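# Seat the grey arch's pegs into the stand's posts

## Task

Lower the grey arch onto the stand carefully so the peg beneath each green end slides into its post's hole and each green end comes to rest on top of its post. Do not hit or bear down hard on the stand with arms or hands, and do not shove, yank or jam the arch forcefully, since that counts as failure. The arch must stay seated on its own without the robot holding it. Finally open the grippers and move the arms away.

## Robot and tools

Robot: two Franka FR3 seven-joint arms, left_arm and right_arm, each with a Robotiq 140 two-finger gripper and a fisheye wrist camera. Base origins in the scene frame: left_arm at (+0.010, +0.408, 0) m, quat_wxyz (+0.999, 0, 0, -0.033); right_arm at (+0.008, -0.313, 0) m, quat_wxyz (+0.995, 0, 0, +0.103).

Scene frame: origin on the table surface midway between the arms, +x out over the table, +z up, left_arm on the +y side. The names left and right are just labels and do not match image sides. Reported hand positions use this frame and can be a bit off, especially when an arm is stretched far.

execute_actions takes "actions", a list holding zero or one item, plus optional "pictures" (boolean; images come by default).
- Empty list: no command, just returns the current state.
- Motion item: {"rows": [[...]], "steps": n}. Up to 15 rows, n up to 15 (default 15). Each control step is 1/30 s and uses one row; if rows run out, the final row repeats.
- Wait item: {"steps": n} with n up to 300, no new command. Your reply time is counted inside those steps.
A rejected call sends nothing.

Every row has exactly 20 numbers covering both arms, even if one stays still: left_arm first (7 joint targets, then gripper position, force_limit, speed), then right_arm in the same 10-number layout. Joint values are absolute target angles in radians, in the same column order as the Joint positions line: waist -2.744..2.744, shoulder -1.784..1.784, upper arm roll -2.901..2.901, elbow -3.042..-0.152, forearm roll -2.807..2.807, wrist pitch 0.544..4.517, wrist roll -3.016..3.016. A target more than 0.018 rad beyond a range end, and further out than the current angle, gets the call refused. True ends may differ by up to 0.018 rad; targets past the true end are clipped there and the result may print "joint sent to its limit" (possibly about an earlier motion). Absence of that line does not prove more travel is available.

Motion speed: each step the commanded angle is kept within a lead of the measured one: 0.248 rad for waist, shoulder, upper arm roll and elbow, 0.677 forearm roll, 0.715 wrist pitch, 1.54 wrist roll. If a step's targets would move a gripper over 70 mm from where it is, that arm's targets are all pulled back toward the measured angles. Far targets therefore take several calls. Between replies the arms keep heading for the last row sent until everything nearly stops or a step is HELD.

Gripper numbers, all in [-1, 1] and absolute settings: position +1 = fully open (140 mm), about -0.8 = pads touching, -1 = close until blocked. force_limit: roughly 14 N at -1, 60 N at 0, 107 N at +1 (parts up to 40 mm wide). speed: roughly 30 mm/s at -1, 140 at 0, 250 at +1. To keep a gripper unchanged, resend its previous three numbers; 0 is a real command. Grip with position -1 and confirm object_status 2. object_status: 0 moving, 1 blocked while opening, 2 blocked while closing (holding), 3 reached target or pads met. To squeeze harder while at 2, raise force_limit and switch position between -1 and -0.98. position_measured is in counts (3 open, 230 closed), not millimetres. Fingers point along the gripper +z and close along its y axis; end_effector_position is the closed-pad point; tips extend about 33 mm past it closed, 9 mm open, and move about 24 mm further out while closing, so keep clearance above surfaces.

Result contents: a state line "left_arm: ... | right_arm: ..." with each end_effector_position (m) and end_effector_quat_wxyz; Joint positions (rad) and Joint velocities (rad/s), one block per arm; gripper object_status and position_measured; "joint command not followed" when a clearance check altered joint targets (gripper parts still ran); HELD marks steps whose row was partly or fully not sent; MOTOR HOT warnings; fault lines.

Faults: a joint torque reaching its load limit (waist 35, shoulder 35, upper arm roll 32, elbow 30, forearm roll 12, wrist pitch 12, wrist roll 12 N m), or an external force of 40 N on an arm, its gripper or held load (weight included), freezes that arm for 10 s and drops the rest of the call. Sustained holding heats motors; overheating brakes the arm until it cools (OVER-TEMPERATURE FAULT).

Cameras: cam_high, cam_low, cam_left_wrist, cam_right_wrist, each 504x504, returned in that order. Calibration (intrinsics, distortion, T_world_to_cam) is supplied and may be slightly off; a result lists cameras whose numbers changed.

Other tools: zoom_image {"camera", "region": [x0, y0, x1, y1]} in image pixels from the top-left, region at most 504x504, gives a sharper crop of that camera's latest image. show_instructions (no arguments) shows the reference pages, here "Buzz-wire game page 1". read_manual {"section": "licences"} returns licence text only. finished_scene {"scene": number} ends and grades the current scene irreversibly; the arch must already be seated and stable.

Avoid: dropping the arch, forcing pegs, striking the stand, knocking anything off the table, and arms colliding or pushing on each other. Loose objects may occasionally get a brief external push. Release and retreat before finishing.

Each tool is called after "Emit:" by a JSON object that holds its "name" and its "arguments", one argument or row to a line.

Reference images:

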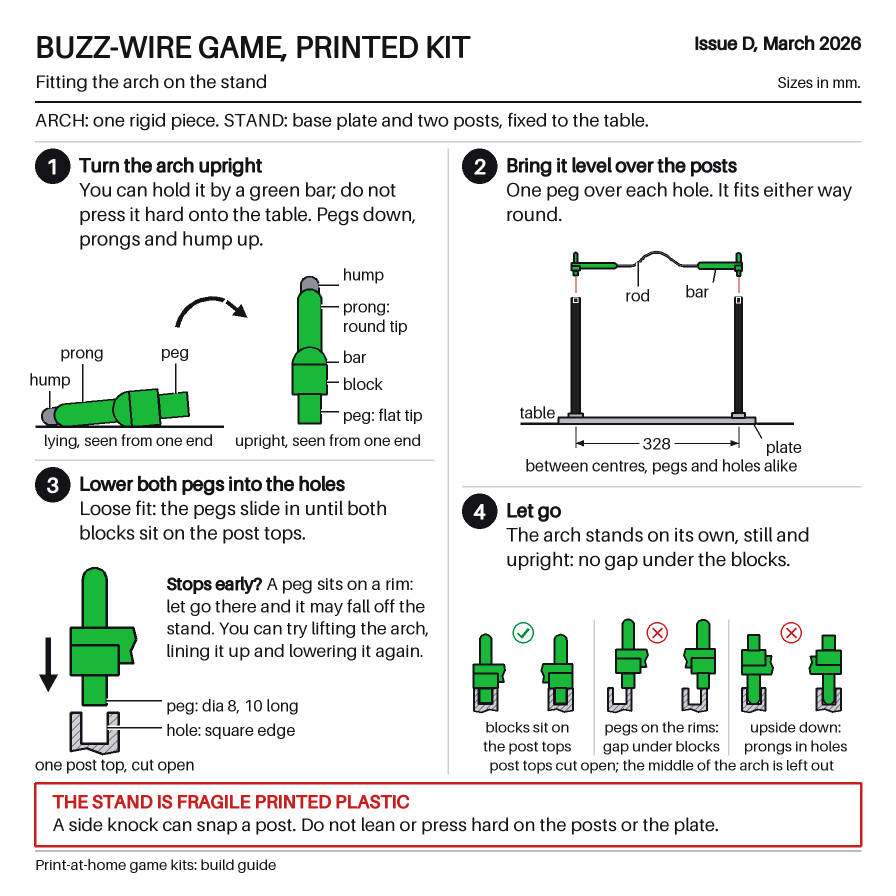

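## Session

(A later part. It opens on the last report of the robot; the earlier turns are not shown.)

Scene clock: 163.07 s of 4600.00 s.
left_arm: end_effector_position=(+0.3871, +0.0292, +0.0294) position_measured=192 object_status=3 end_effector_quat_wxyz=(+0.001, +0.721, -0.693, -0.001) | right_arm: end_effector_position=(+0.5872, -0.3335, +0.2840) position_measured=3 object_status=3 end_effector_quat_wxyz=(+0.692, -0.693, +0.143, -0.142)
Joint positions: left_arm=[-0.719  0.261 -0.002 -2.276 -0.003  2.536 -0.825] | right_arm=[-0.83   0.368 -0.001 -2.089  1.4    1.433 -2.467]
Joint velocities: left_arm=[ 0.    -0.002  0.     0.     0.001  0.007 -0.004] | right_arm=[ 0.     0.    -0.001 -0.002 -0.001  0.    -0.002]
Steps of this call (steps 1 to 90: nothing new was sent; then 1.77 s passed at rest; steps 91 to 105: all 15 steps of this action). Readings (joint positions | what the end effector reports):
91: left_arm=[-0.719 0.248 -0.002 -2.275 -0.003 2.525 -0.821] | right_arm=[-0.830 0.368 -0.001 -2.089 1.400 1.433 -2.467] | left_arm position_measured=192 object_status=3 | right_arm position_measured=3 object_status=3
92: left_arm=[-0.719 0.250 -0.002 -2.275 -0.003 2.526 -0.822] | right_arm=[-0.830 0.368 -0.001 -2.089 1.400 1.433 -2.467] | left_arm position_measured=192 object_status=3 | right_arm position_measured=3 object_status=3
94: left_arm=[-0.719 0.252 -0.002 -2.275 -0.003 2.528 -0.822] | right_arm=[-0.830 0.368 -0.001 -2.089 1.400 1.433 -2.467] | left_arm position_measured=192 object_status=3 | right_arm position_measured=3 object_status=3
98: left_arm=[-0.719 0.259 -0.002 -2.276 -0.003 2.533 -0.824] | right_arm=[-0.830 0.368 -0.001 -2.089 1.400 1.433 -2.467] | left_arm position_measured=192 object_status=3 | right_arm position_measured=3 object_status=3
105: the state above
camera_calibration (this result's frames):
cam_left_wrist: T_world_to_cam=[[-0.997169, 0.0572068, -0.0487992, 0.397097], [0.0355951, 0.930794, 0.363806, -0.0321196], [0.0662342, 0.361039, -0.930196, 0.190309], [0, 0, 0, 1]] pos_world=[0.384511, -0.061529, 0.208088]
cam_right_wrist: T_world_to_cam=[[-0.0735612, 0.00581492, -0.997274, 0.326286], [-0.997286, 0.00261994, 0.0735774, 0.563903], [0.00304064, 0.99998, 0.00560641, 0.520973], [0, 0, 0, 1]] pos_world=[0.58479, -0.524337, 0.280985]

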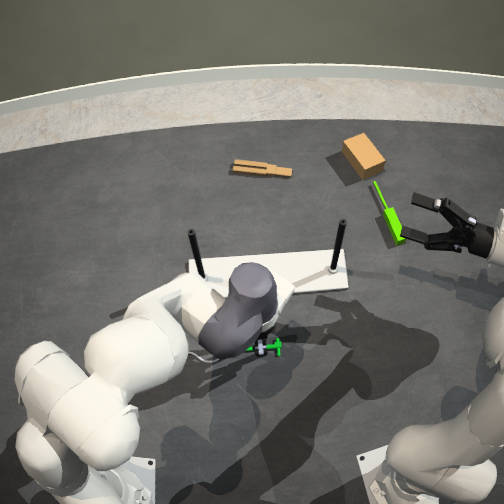

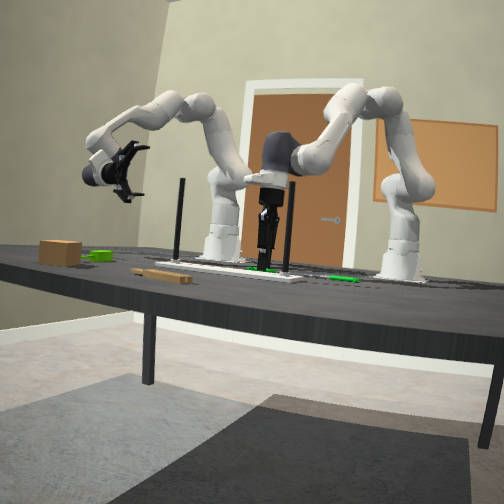

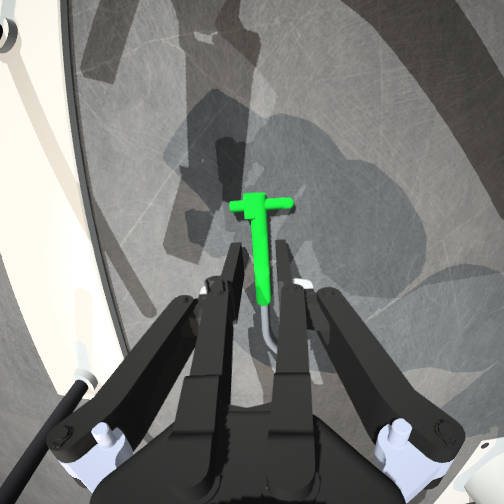

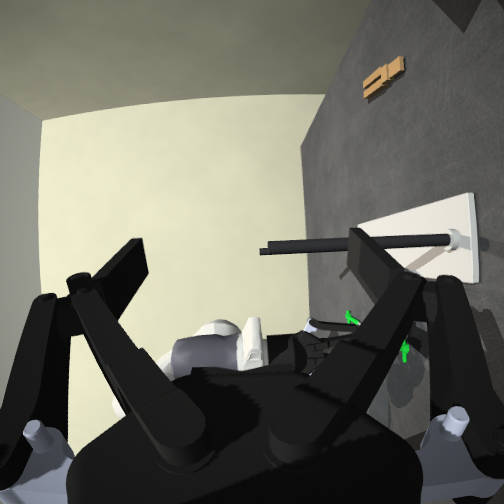

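Emit:
{"name": "execute_actions", "arguments": {
  "actions": [
    {"rows":[[-0.718,0.265,0,-2.2773,0,2.543,-0.83,-0.5,0,-1,-0.831,0.368,0,-2.089,1.396,1.43,-2.47,1,0,0],[-0.718,0.265,0,-2.2773,0,2.543,-0.83,-0.5,0,-1,-0.831,0.368,0,-2.089,1.396,1.43,-2.47,1,0,0],[-0.718,0.265,0,-2.2773,0,2.543,-0.83,-0.5,0,-1,-0.831,0.368,0,-2.089,1.396,1.43,-2.47,1,0,0],[-0.718,0.265,0,-2.2773,0,2.543,-0.83,-0.5,0,-1,-0.831,0.368,0,-2.089,1.396,1.43,-2.47,1,0,0],[-0.718,0.265,0,-2.2773,0,2.543,-0.83,-0.5,0,-1,-0.831,0.368,0,-2.089,1.396,1.43,-2.47,1,0,0],[-0.718,0.265,0,-2.2773,0,2.543,-0.83,-1,-0.3,-1,-0.831,0.368,0,-2.089,1.396,1.43,-2.47,1,0,0]],"steps":15}
  ],
  "pictures": false
}}

Emit:
{"name": "execute_actions", "arguments": {
  "actions": [
    {"steps":20}
  ]
}}

Emit:
{"name": "zoom_image", "arguments": {
  "camera": "cam_low",
  "region": [230, 235, 300, 285]
}}

Scene clock: 169.70 s of 4600.00 s.
left_arm: end_effector_position=(+0.3875, +0.0287, +0.0283) position_measured=206 object_status=0 end_effector_quat_wxyz=(+0.001, +0.721, -0.692, +0.000) | right_arm: end_effector_position=(+0.5871, -0.3335, +0.2840) position_measured=3 object_status=3 end_effector_quat_wxyz=(+0.692, -0.693, +0.143, -0.142)
Joint positions: left_arm=[-0.719  0.264 -0.002 -2.276 -0.003  2.541 -0.826] | right_arm=[-0.83   0.368 -0.001 -2.089  1.4    1.433 -2.467]
Joint velocities: left_arm=[-0.    -0.001  0.    -0.    -0.001  0.     0.   ] | right_arm=[-0.002  0.001 -0.001 -0.    -0.001 -0.002  0.001]
Steps of this call (steps 1 to 15: the robot went on to your last target; steps 16 to 90: nothing new was sent; then 3.13 s passed at rest; steps 91 to 105: all 15 steps of this action). Readings (joint positions | what the end effector reports):
91: left_arm=[-0.719 0.261 -0.002 -2.276 -0.003 2.538 -0.826] | right_arm=[-0.830 0.368 -0.001 -2.089 1.400 1.433 -2.467] | left_arm position_measured=192 object_status=3 | right_arm position_measured=3 object_status=3
92: left_arm=[-0.719 0.262 -0.002 -2.276 -0.003 2.538 -0.826] | right_arm=[-0.830 0.368 -0.001 -2.089 1.400 1.433 -2.467] | left_arm position_measured=192 object_status=3 | right_arm position_measured=3 object_status=3
94: left_arm=[-0.719 0.263 -0.002 -2.276 -0.003 2.539 -0.826] | right_arm=[-0.830 0.368 -0.001 -2.089 1.400 1.433 -2.467] | left_arm position_measured=192 object_status=3 | right_arm position_measured=3 object_status=3
98: left_arm=[-0.719 0.264 -0.002 -2.276 -0.003 2.540 -0.826] | right_arm=[-0.830 0.368 -0.001 -2.089 1.400 1.433 -2.467] | left_arm position_measured=195 object_status=0 | right_arm position_measured=3 object_status=3
105: the state above

Scene clock: 170.37 s of 4600.00 s.
left_arm: end_effector_position=(+0.3876, +0.0286, +0.0284) position_measured=216 object_status=2 end_effector_quat_wxyz=(+0.001, +0.722, -0.692, +0.001) | right_arm: end_effector_position=(+0.5871, -0.3335, +0.2840) position_measured=3 object_status=3 end_effector_quat_wxyz=(+0.692, -0.693, +0.143, -0.142)
Joint positions: left_arm=[-0.719  0.263 -0.002 -2.276 -0.003  2.541 -0.826] | right_arm=[-0.83   0.368 -0.001 -2.089  1.4    1.433 -2.467]
Joint velocities: left_arm=[-0.002  0.002 -0.    -0.001 -0.001 -0.     0.001] | right_arm=[ 0.    -0.     0.     0.    -0.    -0.001 -0.   ]
Steps of this call (steps 1 to 15: the robot went on to your last target; steps 16 to 20: nothing new was sent). Readings (joint positions | what the end effector reports):
1: left_arm=[-0.719 0.264 -0.002 -2.276 -0.003 2.541 -0.826] | right_arm=[-0.830 0.368 -0.001 -2.089 1.400 1.433 -2.467] | left_arm position_measured=208 object_status=0 | right_arm position_measured=3 object_status=3
2: left_arm=[-0.719 0.264 -0.002 -2.276 -0.003 2.541 -0.826] | right_arm=[-0.830 0.368 -0.001 -2.089 1.400 1.433 -2.467] | left_arm position_measured=209 object_status=0 | right_arm position_measured=3 object_status=3
4: left_arm=[-0.719 0.264 -0.002 -2.276 -0.003 2.541 -0.826] | right_arm=[-0.830 0.368 -0.001 -2.089 1.400 1.433 -2.467] | left_arm position_measured=212 object_status=0 | right_arm position_measured=3 object_status=3
8: left_arm=[-0.719 0.263 -0.002 -2.276 -0.003 2.541 -0.826] | right_arm=[-0.830 0.368 -0.001 -2.089 1.400 1.433 -2.467] | left_arm position_measured=216 object_status=0 | right_arm position_measured=3 object_status=3
20: the state above
All arms were judged still, so your last target was given up. Only a new action makes them travel on or press farther. Fingers that are still opening or closing keep moving.
camera_calibration (this result's frames):
cam_left_wrist: T_world_to_cam=[[-0.99715, 0.0559287, -0.0506365, 0.397741], [0.0338492, 0.931466, 0.36225, -0.0305751], [0.0674263, 0.359503, -0.930705, 0.189169], [0, 0, 0, 1]] pos_world=[0.384887, -0.0617724, 0.207277]
cam_right_wrist: T_world_to_cam=[[-0.0735488, 0.00581663, -0.997275, 0.326281], [-0.997287, 0.00259444, 0.0735649, 0.563892], [0.00301527, 0.99998, 0.00561003, 0.520982], [0, 0, 0, 1]] pos_world=[0.584788, -0.524332, 0.280987]

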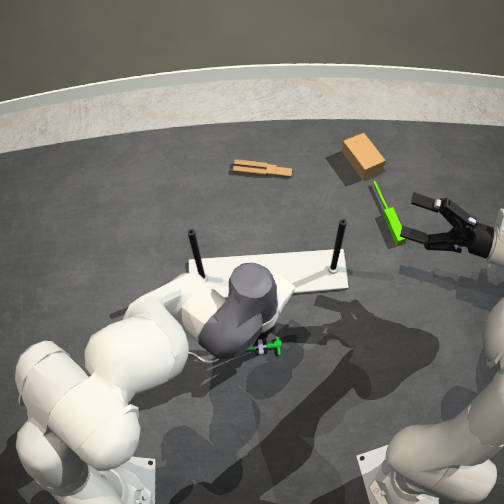

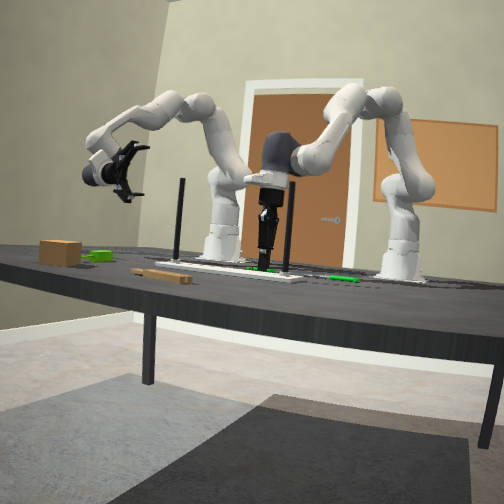

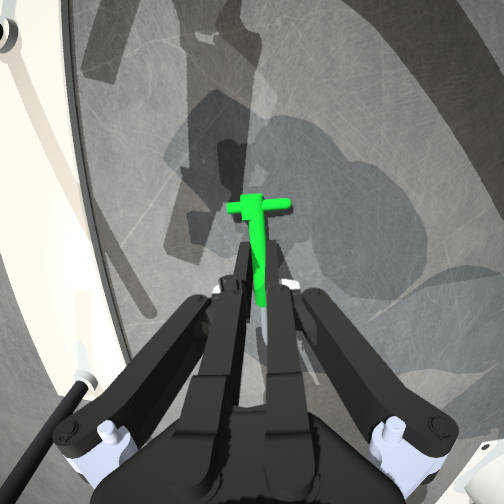

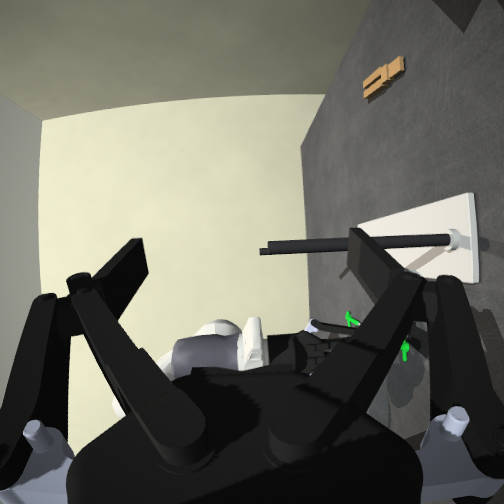

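Region (230, 235, 300, 285) of cam_low's 504x504 image, scaled by 7.200, with more detail than that image has; it fills the top 360 rows of this view, and the rest is white.

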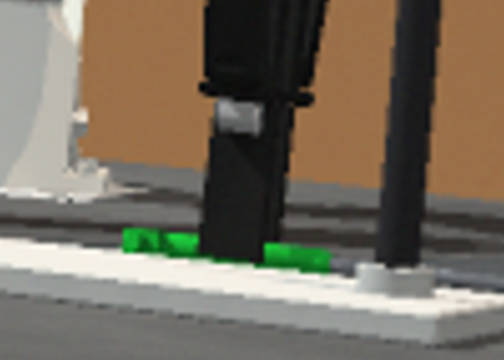

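Emit:
{"name": "execute_actions", "arguments": {
  "actions": [
    {"rows":[[-0.718,0.26,0,-2.277,0,2.538,-0.83,-1,-0.3,-1,-0.831,0.368,0,-2.089,1.396,1.43,-2.47,1,0,0],[-0.718,0.253,0,-2.276,0,2.53,-0.83,-1,-0.3,-1,-0.831,0.368,0,-2.089,1.396,1.43,-2.47,1,0,0],[-0.718,0.245,0,-2.275,0,2.52,-0.83,-1,-0.3,-1,-0.831,0.368,0,-2.089,1.396,1.43,-2.47,1,0,0],[-0.718,0.235,0,-2.274,0,2.508,-0.83,-1,-0.3,-1,-0.831,0.368,0,-2.089,1.396,1.43,-2.47,1,0,0],[-0.718,0.222,0,-2.272,0,2.492,-0.83,-1,-0.3,-1,-0.831,0.368,0,-2.089,1.396,1.43,-2.47,1,0,0],[-0.718,0.208,0,-2.269,0,2.474,-0.83,-1,-0.3,-1,-0.831,0.368,0,-2.089,1.396,1.43,-2.47,1,0,0],[-0.718,0.193,0,-2.266,0,2.455,-0.83,-1,-0.3,-1,-0.831,0.368,0,-2.089,1.396,1.43,-2.47,1,0,0],[-0.718,0.178,0,-2.262,0,2.436,-0.83,-1,-0.3,-1,-0.831,0.368,0,-2.089,1.396,1.43,-2.47,1,0,0],[-0.718,0.163,0,-2.258,0,2.417,-0.83,-1,-0.3,-1,-0.831,0.368,0,-2.089,1.396,1.43,-2.47,1,0,0],[-0.718,0.148,0,-2.254,0,2.398,-0.83,-1,-0.3,-1,-0.831,0.368,0,-2.089,1.396,1.43,-2.47,1,0,0],[-0.718,0.133,0,-2.249,0,2.379,-0.83,-1,-0.3,-1,-0.831,0.368,0,-2.089,1.396,1.43,-2.47,1,0,0],[-0.718,0.118,0,-2.244,0,2.36,-0.83,-1,-0.3,-1,-0.831,0.368,0,-2.089,1.396,1.43,-2.47,1,0,0],[-0.718,0.104,0,-2.239,0,2.341,-0.83,-1,-0.3,-1,-0.831,0.368,0,-2.089,1.396,1.43,-2.47,1,0,0],[-0.718,0.0894,0,-2.233,0,2.322,-0.83,-1,-0.3,-1,-0.831,0.368,0,-2.089,1.396,1.43,-2.47,1,0,0]],"steps":15}
  ],
  "pictures": false
}}

Emit:
{"name": "execute_actions", "arguments": {
  "actions": [
    {"steps":15}
  ]
}}

Scene clock: 180.80 s of 4600.00 s.
left_arm: end_effector_position=(+0.3962, +0.0200, +0.1120) position_measured=216 object_status=2 end_effector_quat_wxyz=(+0.001, +0.721, -0.692, +0.019) | right_arm: end_effector_position=(+0.5871, -0.3335, +0.2840) position_measured=3 object_status=3 end_effector_quat_wxyz=(+0.692, -0.693, +0.143, -0.142)
Joint positions: left_arm=[-0.719  0.11  -0.002 -2.24  -0.003  2.389 -0.826] | right_arm=[-0.83   0.368 -0.001 -2.089  1.4    1.433 -2.467]
Joint velocities: left_arm=[ 0.001 -0.36   0.001  0.15  -0.001 -0.369 -0.001] | right_arm=[ 0.001  0.001 -0.001 -0.001  0.001 -0.001  0.   ]
Steps of this call (steps 1 to 90: nothing new was sent; then 6.93 s passed at rest; steps 91 to 105: all 15 steps of this action). Readings (joint positions | what the end effector reports):
91: left_arm=[-0.719 0.263 -0.002 -2.276 -0.003 2.541 -0.826] | right_arm=[-0.830 0.368 -0.001 -2.089 1.400 1.433 -2.467] | left_arm position_measured=216 object_status=2 | right_arm position_measured=3 object_status=3
92: left_arm=[-0.719 0.262 -0.002 -2.276 -0.003 2.539 -0.826] | right_arm=[-0.830 0.368 -0.001 -2.089 1.400 1.433 -2.467] | left_arm position_measured=216 object_status=2 | right_arm position_measured=3 object_status=3
94: left_arm=[-0.719 0.254 -0.002 -2.277 -0.003 2.531 -0.826] | right_arm=[-0.830 0.368 -0.001 -2.089 1.400 1.433 -2.467] | left_arm position_measured=216 object_status=2 | right_arm position_measured=3 object_status=3
98: left_arm=[-0.719 0.213 -0.002 -2.272 -0.003 2.493 -0.826] | right_arm=[-0.830 0.368 -0.001 -2.089 1.400 1.433 -2.467] | left_arm position_measured=216 object_status=2 | right_arm position_measured=3 object_status=3
105: the state above

Scene clock: 181.30 s of 4600.00 s.
left_arm: end_effector_position=(+0.3888, +0.0274, +0.1213) position_measured=216 object_status=2 end_effector_quat_wxyz=(+0.001, +0.721, -0.693, +0.003) | right_arm: end_effector_position=(+0.5871, -0.3335, +0.2840) position_measured=3 object_status=3 end_effector_quat_wxyz=(+0.692, -0.693, +0.143, -0.142)
Joint positions: left_arm=[-0.719  0.088 -0.002 -2.232 -0.003  2.327 -0.826] | right_arm=[-0.83   0.368 -0.001 -2.089  1.4    1.433 -2.467]
Joint velocities: left_arm=[ 0.     0.    -0.001 -0.     0.001 -0.021  0.001] | right_arm=[-0.001 -0.001  0.    -0.001  0.    -0.     0.001]
Steps of this call (steps 1 to 15: the robot went on to your last target). Readings (joint positions | what the end effector reports):
1: left_arm=[-0.719 0.100 -0.002 -2.236 -0.003 2.378 -0.826] | right_arm=[-0.830 0.368 -0.001 -2.089 1.400 1.433 -2.467] | left_arm position_measured=216 object_status=2 | right_arm position_measured=3 object_status=3
2: left_arm=[-0.719 0.093 -0.002 -2.233 -0.003 2.369 -0.826] | right_arm=[-0.830 0.368 -0.001 -2.089 1.400 1.433 -2.467] | left_arm position_measured=216 object_status=2 | right_arm position_measured=3 object_status=3
4: left_arm=[-0.719 0.088 -0.002 -2.231 -0.003 2.355 -0.826] | right_arm=[-0.830 0.368 -0.001 -2.089 1.400 1.433 -2.467] | left_arm position_measured=216 object_status=2 | right_arm position_measured=3 object_status=3
8: left_arm=[-0.719 0.088 -0.002 -2.232 -0.003 2.338 -0.826] | right_arm=[-0.830 0.368 -0.001 -2.089 1.400 1.433 -2.467] | left_arm position_measured=216 object_status=2 | right_arm position_measured=3 object_status=3
15: the state above
camera_calibration (this result's frames):
cam_left_wrist: T_world_to_cam=[[-0.996931, 0.0561097, -0.0545985, 0.404041], [0.0328544, 0.932848, 0.358769, -0.0623294], [0.0710625, 0.355874, -0.931828, 0.274783], [0, 0, 0, 1]] pos_world=[0.385322, -0.0623148, 0.300473]
cam_right_wrist: T_world_to_cam=[[-0.073538, 0.00581865, -0.997275, 0.326278], [-0.997288, 0.00257355, 0.0735539, 0.563882], [0.00299452, 0.99998, 0.00561361, 0.520989], [0, 0, 0, 1]] pos_world=[0.584787, -0.524328, 0.280988]

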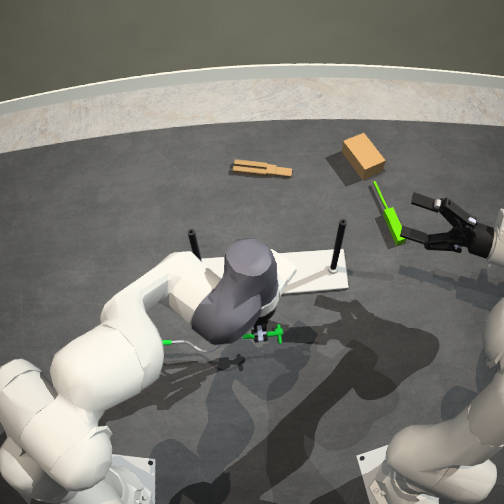

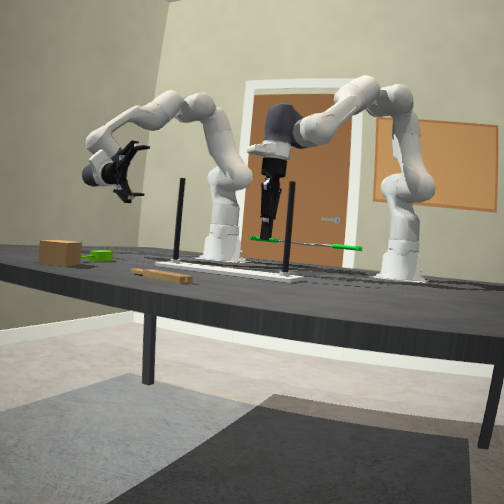

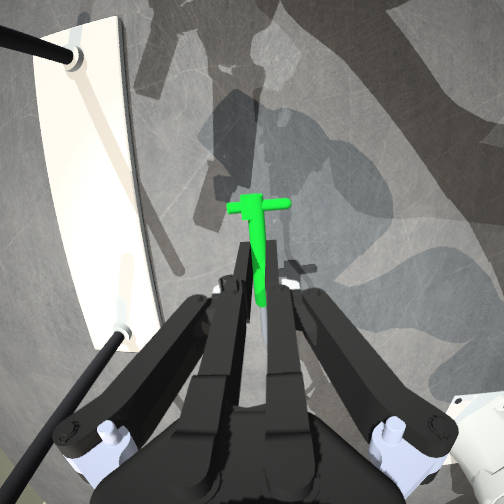

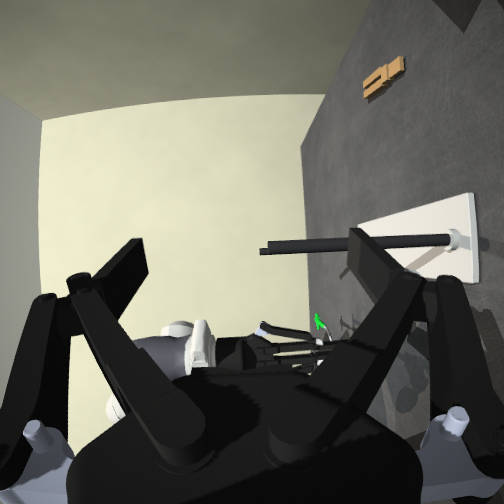

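Emit:
{"name": "execute_actions", "arguments": {
  "actions": [
    {"rows":[[-0.725,0.07,0,-2.24,0,2.31,-0.83,-1,-0.3,-1,-0.831,0.368,0,-2.089,1.396,1.43,-2.47,1,0,0],[-0.73,0.045,0,-2.255,0,2.3,-0.83,-1,-0.3,-1,-0.831,0.368,0,-2.089,1.396,1.43,-2.47,1,0,0],[-0.737,0.015,0,-2.27,0,2.285,-0.83,-1,-0.3,-1,-0.831,0.368,0,-2.089,1.396,1.43,-2.47,1,0,0],[-0.744,-0.015,0,-2.285,0,2.27,-0.83,-1,-0.3,-1,-0.831,0.368,0,-2.089,1.396,1.43,-2.47,1,0,0],[-0.751,-0.045,0,-2.3,0,2.255,-0.83,-1,-0.3,-1,-0.831,0.368,0,-2.089,1.396,1.43,-2.47,1,0,0],[-0.758,-0.075,0,-2.315,0,2.24,-0.83,-1,-0.3,-1,-0.831,0.368,0,-2.089,1.396,1.43,-2.47,1,0,0],[-0.765,-0.105,0,-2.33,0,2.225,-0.83,-1,-0.3,-1,-0.831,0.368,0,-2.089,1.396,1.43,-2.47,1,0,0],[-0.772,-0.135,0,-2.345,0,2.21,-0.83,-1,-0.3,-1,-0.831,0.368,0,-2.089,1.396,1.43,-2.47,1,0,0],[-0.779,-0.165,0,-2.36,0,2.195,-0.83,-1,-0.3,-1,-0.831,0.368,0,-2.089,1.396,1.43,-2.47,1,0,0],[-0.786,-0.195,0,-2.375,0,2.18,-0.83,-1,-0.3,-1,-0.831,0.368,0,-2.089,1.396,1.43,-2.47,1,0,0],[-0.793,-0.225,0,-2.39,0,2.165,-0.83,-1,-0.3,-1,-0.831,0.368,0,-2.089,1.396,1.43,-2.47,1,0,0],[-0.8,-0.255,0,-2.405,0,2.15,-0.83,-1,-0.3,-1,-0.831,0.368,0,-2.089,1.396,1.43,-2.47,1,0,0],[-0.807,-0.285,0,-2.42,0,2.135,-0.83,-1,-0.3,-1,-0.831,0.368,0,-2.089,1.396,1.43,-2.47,1,0,0],[-0.813,-0.32,0,-2.435,0,2.115,-0.83,-1,-0.3,-1,-0.831,0.368,0,-2.089,1.396,1.43,-2.47,1,0,0],[-0.817,-0.35,0,-2.45,0,2.1,-0.83,-1,-0.3,-1,-0.831,0.368,0,-2.089,1.396,1.43,-2.47,1,0,0]],"steps":15}
  ],
  "pictures": false
}}

Emit:
{"name": "execute_actions", "arguments": {
  "actions": [
    {"rows":[[-0.817,-0.35,0,-2.45,1.1,1.96,-0.2,-1,-0.3,-1,-0.831,0.368,0,-2.089,1.396,1.43,-2.47,1,0,0]],"steps":15}
  ],
  "pictures": false
}}

Emit:
{"name": "execute_actions", "arguments": {
  "actions": [
    {"steps":30}
  ]
}}

Scene clock: 220.40 s of 4600.00 s.
left_arm: end_effector_position=(+0.3059, +0.0562, +0.2094) position_measured=216 object_status=2 end_effector_quat_wxyz=(+0.002, +0.692, -0.722, +0.019) | right_arm: end_effector_position=(+0.5871, -0.3335, +0.2840) position_measured=3 object_status=3 end_effector_quat_wxyz=(+0.692, -0.693, +0.143, -0.142)
Joint positions: left_arm=[-0.804 -0.282 -0.    -2.416 -0.002  2.172 -0.826] | right_arm=[-0.83   0.368 -0.001 -2.089  1.4    1.433 -2.467]
Joint velocities: left_arm=[-0.174 -0.917 -0.001 -0.434 -0.001 -0.443  0.001] | right_arm=[-0.     0.002  0.    -0.    -0.     0.001 -0.   ]
Steps of this call (steps 1 to 15: the robot went on to your last target; steps 16 to 90: nothing new was sent; then 35.60 s passed at rest; steps 91 to 105: all 15 steps of this action). Readings (joint positions | what the end effector reports):
91: left_arm=[-0.720 0.086 -0.002 -2.234 -0.003 2.322 -0.826] | right_arm=[-0.830 0.368 -0.001 -2.089 1.400 1.433 -2.467] | left_arm position_measured=216 object_status=2 | right_arm position_measured=3 object_status=3
92: left_arm=[-0.722 0.078 -0.001 -2.241 -0.003 2.319 -0.826] | right_arm=[-0.830 0.368 -0.001 -2.089 1.400 1.433 -2.467] | left_arm position_measured=216 object_status=2 | right_arm position_measured=3 object_status=3
94: left_arm=[-0.730 0.043 -0.001 -2.263 -0.003 2.306 -0.826] | right_arm=[-0.830 0.368 -0.001 -2.089 1.400 1.433 -2.467] | left_arm position_measured=216 object_status=2 | right_arm position_measured=3 object_status=3
98: left_arm=[-0.756 -0.068 -0.000 -2.315 -0.002 2.265 -0.826] | right_arm=[-0.830 0.368 -0.001 -2.089 1.400 1.433 -2.467] | left_arm position_measured=216 object_status=2 | right_arm position_measured=3 object_status=3
105: the state above

Scene clock: 220.90 s of 4600.00 s.
left_arm: end_effector_position=(+0.4564, +0.1892, +0.3009) position_measured=216 object_status=2 end_effector_quat_wxyz=(+0.398, -0.302, +0.861, +0.091) | right_arm: end_effector_position=(+0.5871, -0.3335, +0.2840) position_measured=3 object_status=3 end_effector_quat_wxyz=(+0.692, -0.693, +0.143, -0.142)
Joint positions: left_arm=[-0.815 -0.346 -0.001 -2.447  0.951  2.003 -0.454] | right_arm=[-0.83   0.368 -0.001 -2.089  1.4    1.433 -2.467]
Joint velocities: left_arm=[-0.006 -0.037 -0.001 -0.015  1.238 -0.252  0.828] | right_arm=[-0.    -0.     0.001  0.     0.001 -0.     0.001]
Steps of this call (steps 1 to 15: all 15 steps of this action). Readings (joint positions | what the end effector reports):
1: left_arm=[-0.808 -0.302 -0.001 -2.421 0.050 2.155 -0.802] | right_arm=[-0.830 0.368 -0.001 -2.089 1.400 1.433 -2.467] | left_arm position_measured=216 object_status=2 | right_arm position_measured=3 object_status=3
2: left_arm=[-0.809 -0.312 -0.001 -2.423 0.119 2.142 -0.776] | right_arm=[-0.830 0.368 -0.001 -2.089 1.400 1.433 -2.467] | left_arm position_measured=216 object_status=2 | right_arm position_measured=3 object_status=3
4: left_arm=[-0.811 -0.323 -0.001 -2.428 0.253 2.116 -0.727] | right_arm=[-0.830 0.368 -0.001 -2.089 1.400 1.433 -2.467] | left_arm position_measured=216 object_status=2 | right_arm position_measured=3 object_status=3
8: left_arm=[-0.812 -0.334 -0.001 -2.437 0.522 2.074 -0.641] | right_arm=[-0.830 0.368 -0.001 -2.089 1.400 1.433 -2.467] | left_arm position_measured=216 object_status=2 | right_arm position_measured=3 object_status=3
15: the state above

Scene clock: 221.90 s of 4600.00 s.
left_arm: end_effector_position=(+0.4795, +0.2024, +0.3301) position_measured=216 object_status=2 end_effector_quat_wxyz=(+0.440, -0.163, +0.867, +0.167) | right_arm: end_effector_position=(+0.5871, -0.3335, +0.2840) position_measured=3 object_status=3 end_effector_quat_wxyz=(+0.692, -0.693, +0.143, -0.142)
Joint positions: left_arm=[-0.816 -0.349 -0.001 -2.449  1.097  1.962 -0.214] | right_arm=[-0.83   0.368 -0.001 -2.089  1.4    1.433 -2.467]
Joint velocities: left_arm=[-0.    -0.     0.     0.001 -0.    -0.001  0.028] | right_arm=[-0.     0.    -0.001 -0.002 -0.    -0.    -0.   ]
Steps of this call (steps 1 to 30: the robot went on to your last target). Readings (joint positions | what the end effector reports):
1: left_arm=[-0.815 -0.347 -0.001 -2.448 0.987 1.996 -0.428] | right_arm=[-0.830 0.368 -0.001 -2.089 1.400 1.433 -2.467] | left_arm position_measured=216 object_status=2 | right_arm position_measured=3 object_status=3
2: left_arm=[-0.815 -0.348 -0.001 -2.448 1.014 1.989 -0.405] | right_arm=[-0.830 0.368 -0.001 -2.089 1.400 1.433 -2.467] | left_arm position_measured=216 object_status=2 | right_arm position_measured=3 object_status=3
4: left_arm=[-0.815 -0.348 -0.001 -2.448 1.049 1.980 -0.366] | right_arm=[-0.830 0.368 -0.001 -2.089 1.400 1.433 -2.467] | left_arm position_measured=216 object_status=2 | right_arm position_measured=3 object_status=3
8: left_arm=[-0.816 -0.349 -0.001 -2.449 1.081 1.970 -0.308] | right_arm=[-0.830 0.368 -0.001 -2.089 1.400 1.433 -2.467] | left_arm position_measured=216 object_status=2 | right_arm position_measured=3 object_status=3
30: the state above
camera_calibration (this result's frames):
cam_left_wrist: T_world_to_cam=[[-0.335978, 0.920995, 0.1972, -0.0790321], [0.292373, -0.0970463, 0.951367, -0.415097], [0.895342, 0.377294, -0.236669, -0.228369], [0, 0, 0, 1]] pos_world=[0.299278, 0.118667, 0.356447]
cam_right_wrist: T_world_to_cam=[[-0.073529, 0.00582022, -0.997276, 0.326275], [-0.997289, 0.00255263, 0.0735448, 0.563873], [0.00297372, 0.99998, 0.00561675, 0.520996], [0, 0, 0, 1]] pos_world=[0.584785, -0.524324, 0.28099]

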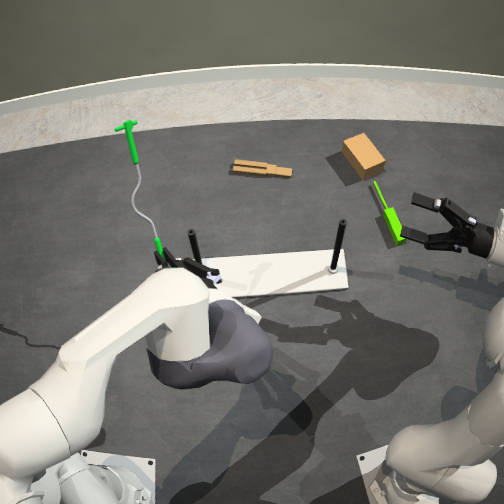

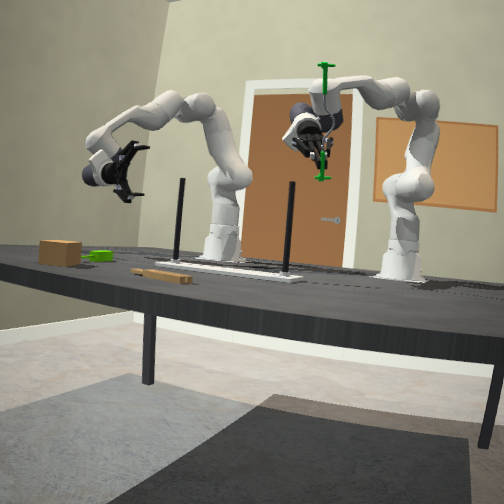

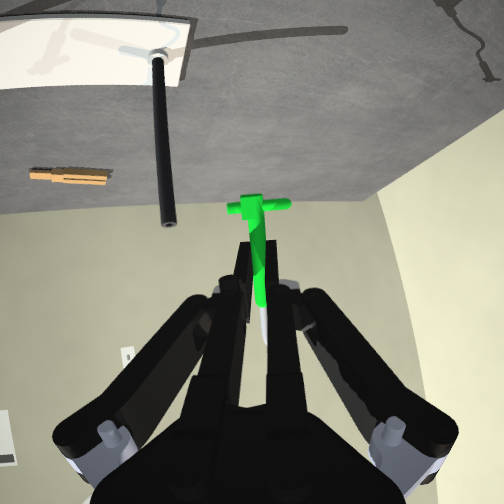

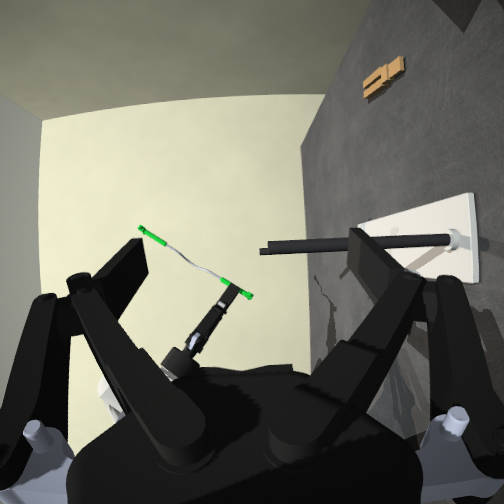

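Emit:
{"name": "execute_actions", "arguments": {
  "actions": [
    {"rows":[[-0.817,-0.35,0,-2.45,1.13,1.956,-0.17,-1,-0.3,-1,-0.831,0.368,0,-2.089,1.396,1.43,-2.47,1,0,0],[-0.817,-0.35,0,-2.45,1.17,1.951,-0.14,-1,-0.3,-1,-0.831,0.368,0,-2.089,1.396,1.43,-2.47,1,0,0],[-0.817,-0.35,0,-2.45,1.21,1.946,-0.11,-1,-0.3,-1,-0.831,0.368,0,-2.089,1.396,1.43,-2.47,1,0,0],[-0.817,-0.35,0,-2.45,1.25,1.941,-0.08,-1,-0.3,-1,-0.831,0.368,0,-2.089,1.396,1.43,-2.47,1,0,0],[-0.817,-0.35,0,-2.45,1.29,1.936,-0.05,-1,-0.3,-1,-0.831,0.368,0,-2.089,1.396,1.43,-2.47,1,0,0],[-0.817,-0.35,0,-2.45,1.33,1.931,-0.02,-1,-0.3,-1,-0.831,0.368,0,-2.089,1.396,1.43,-2.47,1,0,0],[-0.817,-0.35,0,-2.45,1.37,1.926,0.01,-1,-0.3,-1,-0.831,0.368,0,-2.089,1.396,1.43,-2.47,1,0,0],[-0.817,-0.35,0,-2.45,1.41,1.921,0.04,-1,-0.3,-1,-0.831,0.368,0,-2.089,1.396,1.43,-2.47,1,0,0],[-0.817,-0.35,0,-2.45,1.45,1.916,0.07,-1,-0.3,-1,-0.831,0.368,0,-2.089,1.396,1.43,-2.47,1,0,0],[-0.817,-0.35,0,-2.45,1.49,1.911,0.1,-1,-0.3,-1,-0.831,0.368,0,-2.089,1.396,1.43,-2.47,1,0,0],[-0.817,-0.35,0,-2.45,1.53,1.906,0.13,-1,-0.3,-1,-0.831,0.368,0,-2.089,1.396,1.43,-2.47,1,0,0],[-0.817,-0.35,0,-2.45,1.57,1.901,0.16,-1,-0.3,-1,-0.831,0.368,0,-2.089,1.396,1.43,-2.47,1,0,0],[-0.817,-0.35,0,-2.45,1.61,1.896,0.19,-1,-0.3,-1,-0.831,0.368,0,-2.089,1.396,1.43,-2.47,1,0,0],[-0.817,-0.35,0,-2.45,1.65,1.891,0.22,-1,-0.3,-1,-0.831,0.368,0,-2.089,1.396,1.43,-2.47,1,0,0],[-0.817,-0.35,0,-2.45,1.69,1.886,0.25,-1,-0.3,-1,-0.831,0.368,0,-2.089,1.396,1.43,-2.47,1,0,0]],"steps":15}
  ],
  "pictures": false
}}

Emit:
{"name": "execute_actions", "arguments": {
  "actions": [
    {"rows":[[-0.817,-0.35,0,-2.45,1.73,1.881,0.28,-1,-0.3,-1,-0.831,0.368,0,-2.089,1.396,1.43,-2.47,1,0,0],[-0.817,-0.35,0,-2.45,1.77,1.876,0.31,-1,-0.3,-1,-0.831,0.368,0,-2.089,1.396,1.43,-2.47,1,0,0],[-0.817,-0.35,0,-2.45,1.81,1.871,0.34,-1,-0.3,-1,-0.831,0.368,0,-2.089,1.396,1.43,-2.47,1,0,0],[-0.817,-0.35,0,-2.45,1.85,1.866,0.37,-1,-0.3,-1,-0.831,0.368,0,-2.089,1.396,1.43,-2.47,1,0,0],[-0.817,-0.35,0,-2.45,1.89,1.861,0.4,-1,-0.3,-1,-0.831,0.368,0,-2.089,1.396,1.43,-2.47,1,0,0],[-0.817,-0.35,0,-2.45,1.93,1.856,0.43,-1,-0.3,-1,-0.831,0.368,0,-2.089,1.396,1.43,-2.47,1,0,0],[-0.817,-0.35,0,-2.45,1.97,1.851,0.448,-1,-0.3,-1,-0.831,0.368,0,-2.089,1.396,1.43,-2.47,1,0,0],[-0.817,-0.35,0,-2.45,2.01,1.846,0.448,-1,-0.3,-1,-0.831,0.368,0,-2.089,1.396,1.43,-2.47,1,0,0],[-0.817,-0.35,0,-2.45,2.05,1.841,0.448,-1,-0.3,-1,-0.831,0.368,0,-2.089,1.396,1.43,-2.47,1,0,0],[-0.817,-0.35,0,-2.45,2.09,1.836,0.448,-1,-0.3,-1,-0.831,0.368,0,-2.089,1.396,1.43,-2.47,1,0,0],[-0.817,-0.35,0,-2.45,2.13,1.831,0.448,-1,-0.3,-1,-0.831,0.368,0,-2.089,1.396,1.43,-2.47,1,0,0],[-0.817,-0.35,0,-2.45,2.17,1.826,0.448,-1,-0.3,-1,-0.831,0.368,0,-2.089,1.396,1.43,-2.47,1,0,0],[-0.817,-0.35,0,-2.45,2.2,1.826,0.448,-1,-0.3,-1,-0.831,0.368,0,-2.089,1.396,1.43,-2.47,1,0,0],[-0.817,-0.35,0,-2.45,2.224,1.826,0.448,-1,-0.3,-1,-0.831,0.368,0,-2.089,1.396,1.43,-2.47,1,0,0]],"steps":15}
  ],
  "pictures": false
}}

Emit:
{"name": "execute_actions", "arguments": {
  "actions": [
    {"rows":[[-0.817,-0.34,0,-2.455,2.224,1.826,0.448,-1,-0.3,-1,-0.831,0.368,0,-2.089,1.396,1.43,-2.47,1,0,0],[-0.817,-0.325,0,-2.463,2.224,1.826,0.448,-1,-0.3,-1,-0.831,0.368,0,-2.089,1.396,1.43,-2.47,1,0,0],[-0.817,-0.31,0,-2.471,2.224,1.826,0.448,-1,-0.3,-1,-0.831,0.368,0,-2.089,1.396,1.43,-2.47,1,0,0],[-0.817,-0.295,0,-2.478,2.224,1.826,0.448,-1,-0.3,-1,-0.831,0.368,0,-2.089,1.396,1.43,-2.47,1,0,0],[-0.817,-0.28,0,-2.486,2.224,1.826,0.448,-1,-0.3,-1,-0.831,0.368,0,-2.089,1.396,1.43,-2.47,1,0,0],[-0.817,-0.265,0,-2.494,2.224,1.826,0.448,-1,-0.3,-1,-0.831,0.368,0,-2.089,1.396,1.43,-2.47,1,0,0],[-0.817,-0.25,0,-2.502,2.224,1.826,0.448,-1,-0.3,-1,-0.831,0.368,0,-2.089,1.396,1.43,-2.47,1,0,0],[-0.817,-0.235,0,-2.509,2.224,1.826,0.448,-1,-0.3,-1,-0.831,0.368,0,-2.089,1.396,1.43,-2.47,1,0,0],[-0.817,-0.22,0,-2.517,2.224,1.826,0.448,-1,-0.3,-1,-0.831,0.368,0,-2.089,1.396,1.43,-2.47,1,0,0],[-0.817,-0.205,0,-2.525,2.224,1.826,0.448,-1,-0.3,-1,-0.831,0.368,0,-2.089,1.396,1.43,-2.47,1,0,0],[-0.817,-0.19,0,-2.533,2.224,1.826,0.448,-1,-0.3,-1,-0.831,0.368,0,-2.089,1.396,1.43,-2.47,1,0,0],[-0.817,-0.175,0,-2.54,2.224,1.826,0.448,-1,-0.3,-1,-0.831,0.368,0,-2.089,1.396,1.43,-2.47,1,0,0],[-0.817,-0.16,0,-2.548,2.224,1.826,0.448,-1,-0.3,-1,-0.831,0.368,0,-2.089,1.396,1.43,-2.47,1,0,0],[-0.817,-0.145,0,-2.556,2.224,1.826,0.448,-1,-0.3,-1,-0.831,0.368,0,-2.089,1.396,1.43,-2.47,1,0,0],[-0.817,-0.13,0,-2.564,2.224,1.826,0.448,-1,-0.3,-1,-0.831,0.368,0,-2.089,1.396,1.43,-2.47,1,0,0]],"steps":15}
  ]
}}

Scene clock: 252.80 s of 4600.00 s.
left_arm: end_effector_position=(+0.5388, +0.1914, +0.4361) position_measured=216 object_status=2 end_effector_quat_wxyz=(+0.572, +0.053, +0.766, +0.289) | right_arm: end_effector_position=(+0.5871, -0.3335, +0.2840) position_measured=3 object_status=3 end_effector_quat_wxyz=(+0.692, -0.693, +0.143, -0.142)
Joint positions: left_arm=[-0.816 -0.349 -0.001 -2.451  1.558  1.91   0.034] | right_arm=[-0.83   0.368 -0.001 -2.089  1.4    1.433 -2.467]
Joint velocities: left_arm=[-0.001 -0.002 -0.001  0.002  1.097 -0.135  0.705] | right_arm=[-0.001  0.002 -0.     0.     0.    -0.    -0.   ]
Steps of this call (steps 1 to 15: the robot went on to your last target; steps 16 to 90: nothing new was sent; then 27.40 s passed at rest; steps 91 to 105: all 15 steps of this action). Readings (joint positions | what the end effector reports):
91: left_arm=[-0.816 -0.349 -0.001 -2.449 1.103 1.961 -0.201] | right_arm=[-0.830 0.368 -0.001 -2.089 1.400 1.433 -2.467] | left_arm position_measured=216 object_status=2 | right_arm position_measured=3 object_status=3
92: left_arm=[-0.816 -0.349 -0.001 -2.450 1.117 1.960 -0.196] | right_arm=[-0.830 0.368 -0.001 -2.089 1.400 1.433 -2.467] | left_arm position_measured=216 object_status=2 | right_arm position_measured=3 object_status=3
94: left_arm=[-0.816 -0.349 -0.001 -2.450 1.162 1.955 -0.178] | right_arm=[-0.830 0.368 -0.001 -2.089 1.400 1.433 -2.467] | left_arm position_measured=216 object_status=2 | right_arm position_measured=3 object_status=3
98: left_arm=[-0.816 -0.349 -0.001 -2.450 1.291 1.941 -0.118] | right_arm=[-0.830 0.368 -0.001 -2.089 1.400 1.433 -2.467] | left_arm position_measured=216 object_status=2 | right_arm position_measured=3 object_status=3
105: the state above

Scene clock: 253.30 s of 4600.00 s.
left_arm: end_effector_position=(+0.5538, +0.1233, +0.5799) position_measured=216 object_status=2 end_effector_quat_wxyz=(+0.670, +0.256, +0.528, +0.455) | right_arm: end_effector_position=(+0.5871, -0.3335, +0.2840) position_measured=3 object_status=3 end_effector_quat_wxyz=(+0.692, -0.693, +0.143, -0.142)
Joint positions: left_arm=[-0.816 -0.349 -0.    -2.451  2.136  1.841  0.349] | right_arm=[-0.83   0.368 -0.001 -2.089  1.4    1.433 -2.467]
Joint velocities: left_arm=[-0.002  0.001 -0.001  0.001  0.723 -0.076  0.315] | right_arm=[ 0.001  0.     0.001 -0.    -0.001  0.    -0.   ]
Steps of this call (steps 1 to 15: all 15 steps of this action). Readings (joint positions | what the end effector reports):
1: left_arm=[-0.816 -0.349 -0.001 -2.451 1.598 1.905 0.059] | right_arm=[-0.830 0.368 -0.001 -2.089 1.400 1.433 -2.467] | left_arm position_measured=216 object_status=2 | right_arm position_measured=3 object_status=3
2: left_arm=[-0.816 -0.349 -0.001 -2.451 1.637 1.901 0.084] | right_arm=[-0.830 0.368 -0.001 -2.089 1.400 1.433 -2.467] | left_arm position_measured=216 object_status=2 | right_arm position_measured=3 object_status=3
4: left_arm=[-0.816 -0.349 -0.001 -2.451 1.717 1.891 0.136] | right_arm=[-0.830 0.368 -0.001 -2.089 1.400 1.433 -2.467] | left_arm position_measured=216 object_status=2 | right_arm position_measured=3 object_status=3
8: left_arm=[-0.816 -0.349 -0.001 -2.451 1.876 1.871 0.240] | right_arm=[-0.830 0.368 -0.001 -2.089 1.400 1.433 -2.467] | left_arm position_measured=216 object_status=2 | right_arm position_measured=3 object_status=3
15: the state above

Scene clock: 253.80 s of 4600.00 s.
left_arm: end_effector_position=(+0.5625, +0.0941, +0.4341) position_measured=216 object_status=2 end_effector_quat_wxyz=(+0.590, +0.397, +0.484, +0.511) | right_arm: end_effector_position=(+0.5871, -0.3335, +0.2840) position_measured=3 object_status=3 end_effector_quat_wxyz=(+0.692, -0.693, +0.143, -0.142)
Joint positions: left_arm=[-0.816 -0.163 -0.    -2.546  2.22   1.829  0.426] | right_arm=[-0.83   0.368 -0.001 -2.089  1.4    1.433 -2.467]
Joint velocities: left_arm=[ 0.001  0.444 -0.    -0.236  0.009  0.001  0.062] | right_arm=[ 0.001 -0.001  0.     0.001  0.001 -0.    -0.001]
Steps of this call (steps 1 to 15: all 15 steps of this action). Readings (joint positions | what the end effector reports):
1: left_arm=[-0.816 -0.348 -0.000 -2.451 2.157 1.839 0.359] | right_arm=[-0.830 0.368 -0.001 -2.089 1.400 1.433 -2.467] | left_arm position_measured=216 object_status=2 | right_arm position_measured=3 object_status=3
2: left_arm=[-0.816 -0.345 -0.000 -2.452 2.173 1.836 0.368] | right_arm=[-0.830 0.368 -0.001 -2.089 1.400 1.433 -2.467] | left_arm position_measured=216 object_status=2 | right_arm position_measured=3 object_status=3
4: left_arm=[-0.816 -0.329 -0.000 -2.459 2.194 1.832 0.383] | right_arm=[-0.830 0.368 -0.001 -2.089 1.400 1.433 -2.467] | left_arm position_measured=216 object_status=2 | right_arm position_measured=3 object_status=3
8: left_arm=[-0.816 -0.270 -0.000 -2.490 2.212 1.829 0.405] | right_arm=[-0.830 0.368 -0.001 -2.089 1.400 1.433 -2.467] | left_arm position_measured=216 object_status=2 | right_arm position_measured=3 object_status=3
15: the state above
camera_calibration (this result's frames):
cam_left_wrist: T_world_to_cam=[[-0.168129, 0.0677158, 0.983436, -0.327337], [-0.349365, -0.936975, 0.00478884, 0.302068], [0.921779, -0.342773, 0.18119, -0.365721], [0, 0, 0, 1]] pos_world=[0.387611, 0.179837, 0.386734]
cam_right_wrist: T_world_to_cam=[[-0.0735232, 0.00582191, -0.997277, 0.326273], [-0.997289, 0.00253607, 0.0735389, 0.563865], [0.0029573, 0.99998, 0.00561967, 0.521002], [0, 0, 0, 1]] pos_world=[0.584784, -0.524321, 0.280991]

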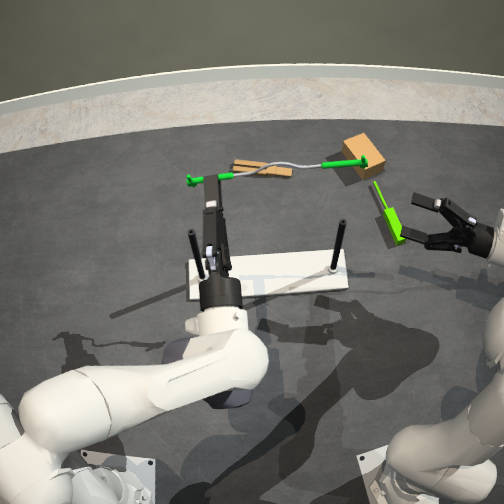

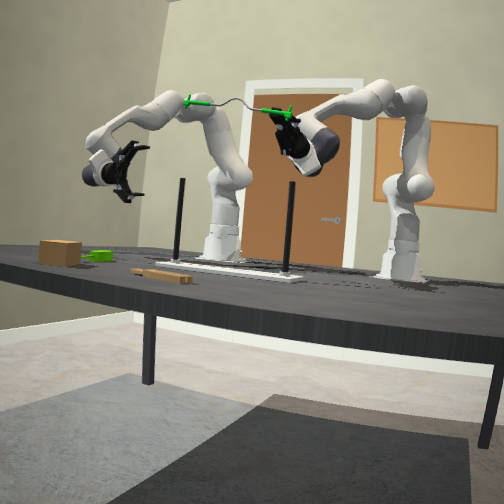

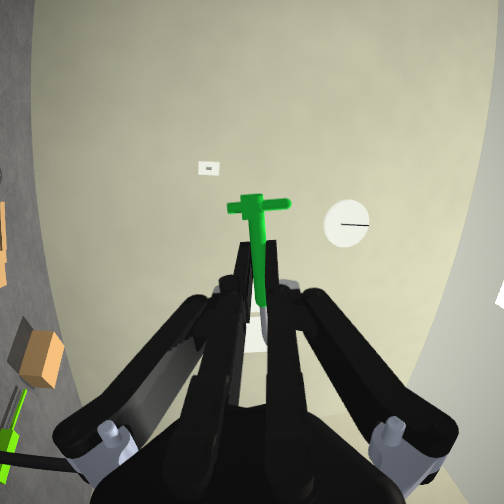

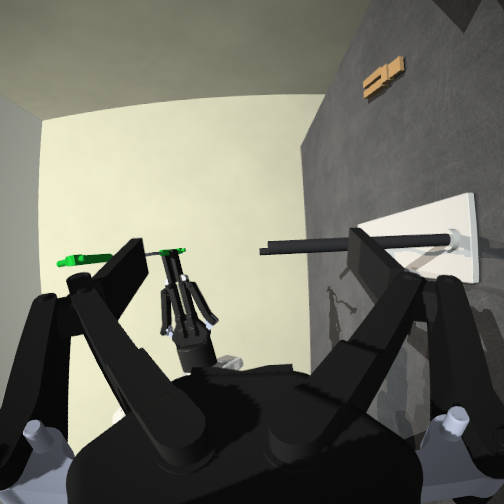

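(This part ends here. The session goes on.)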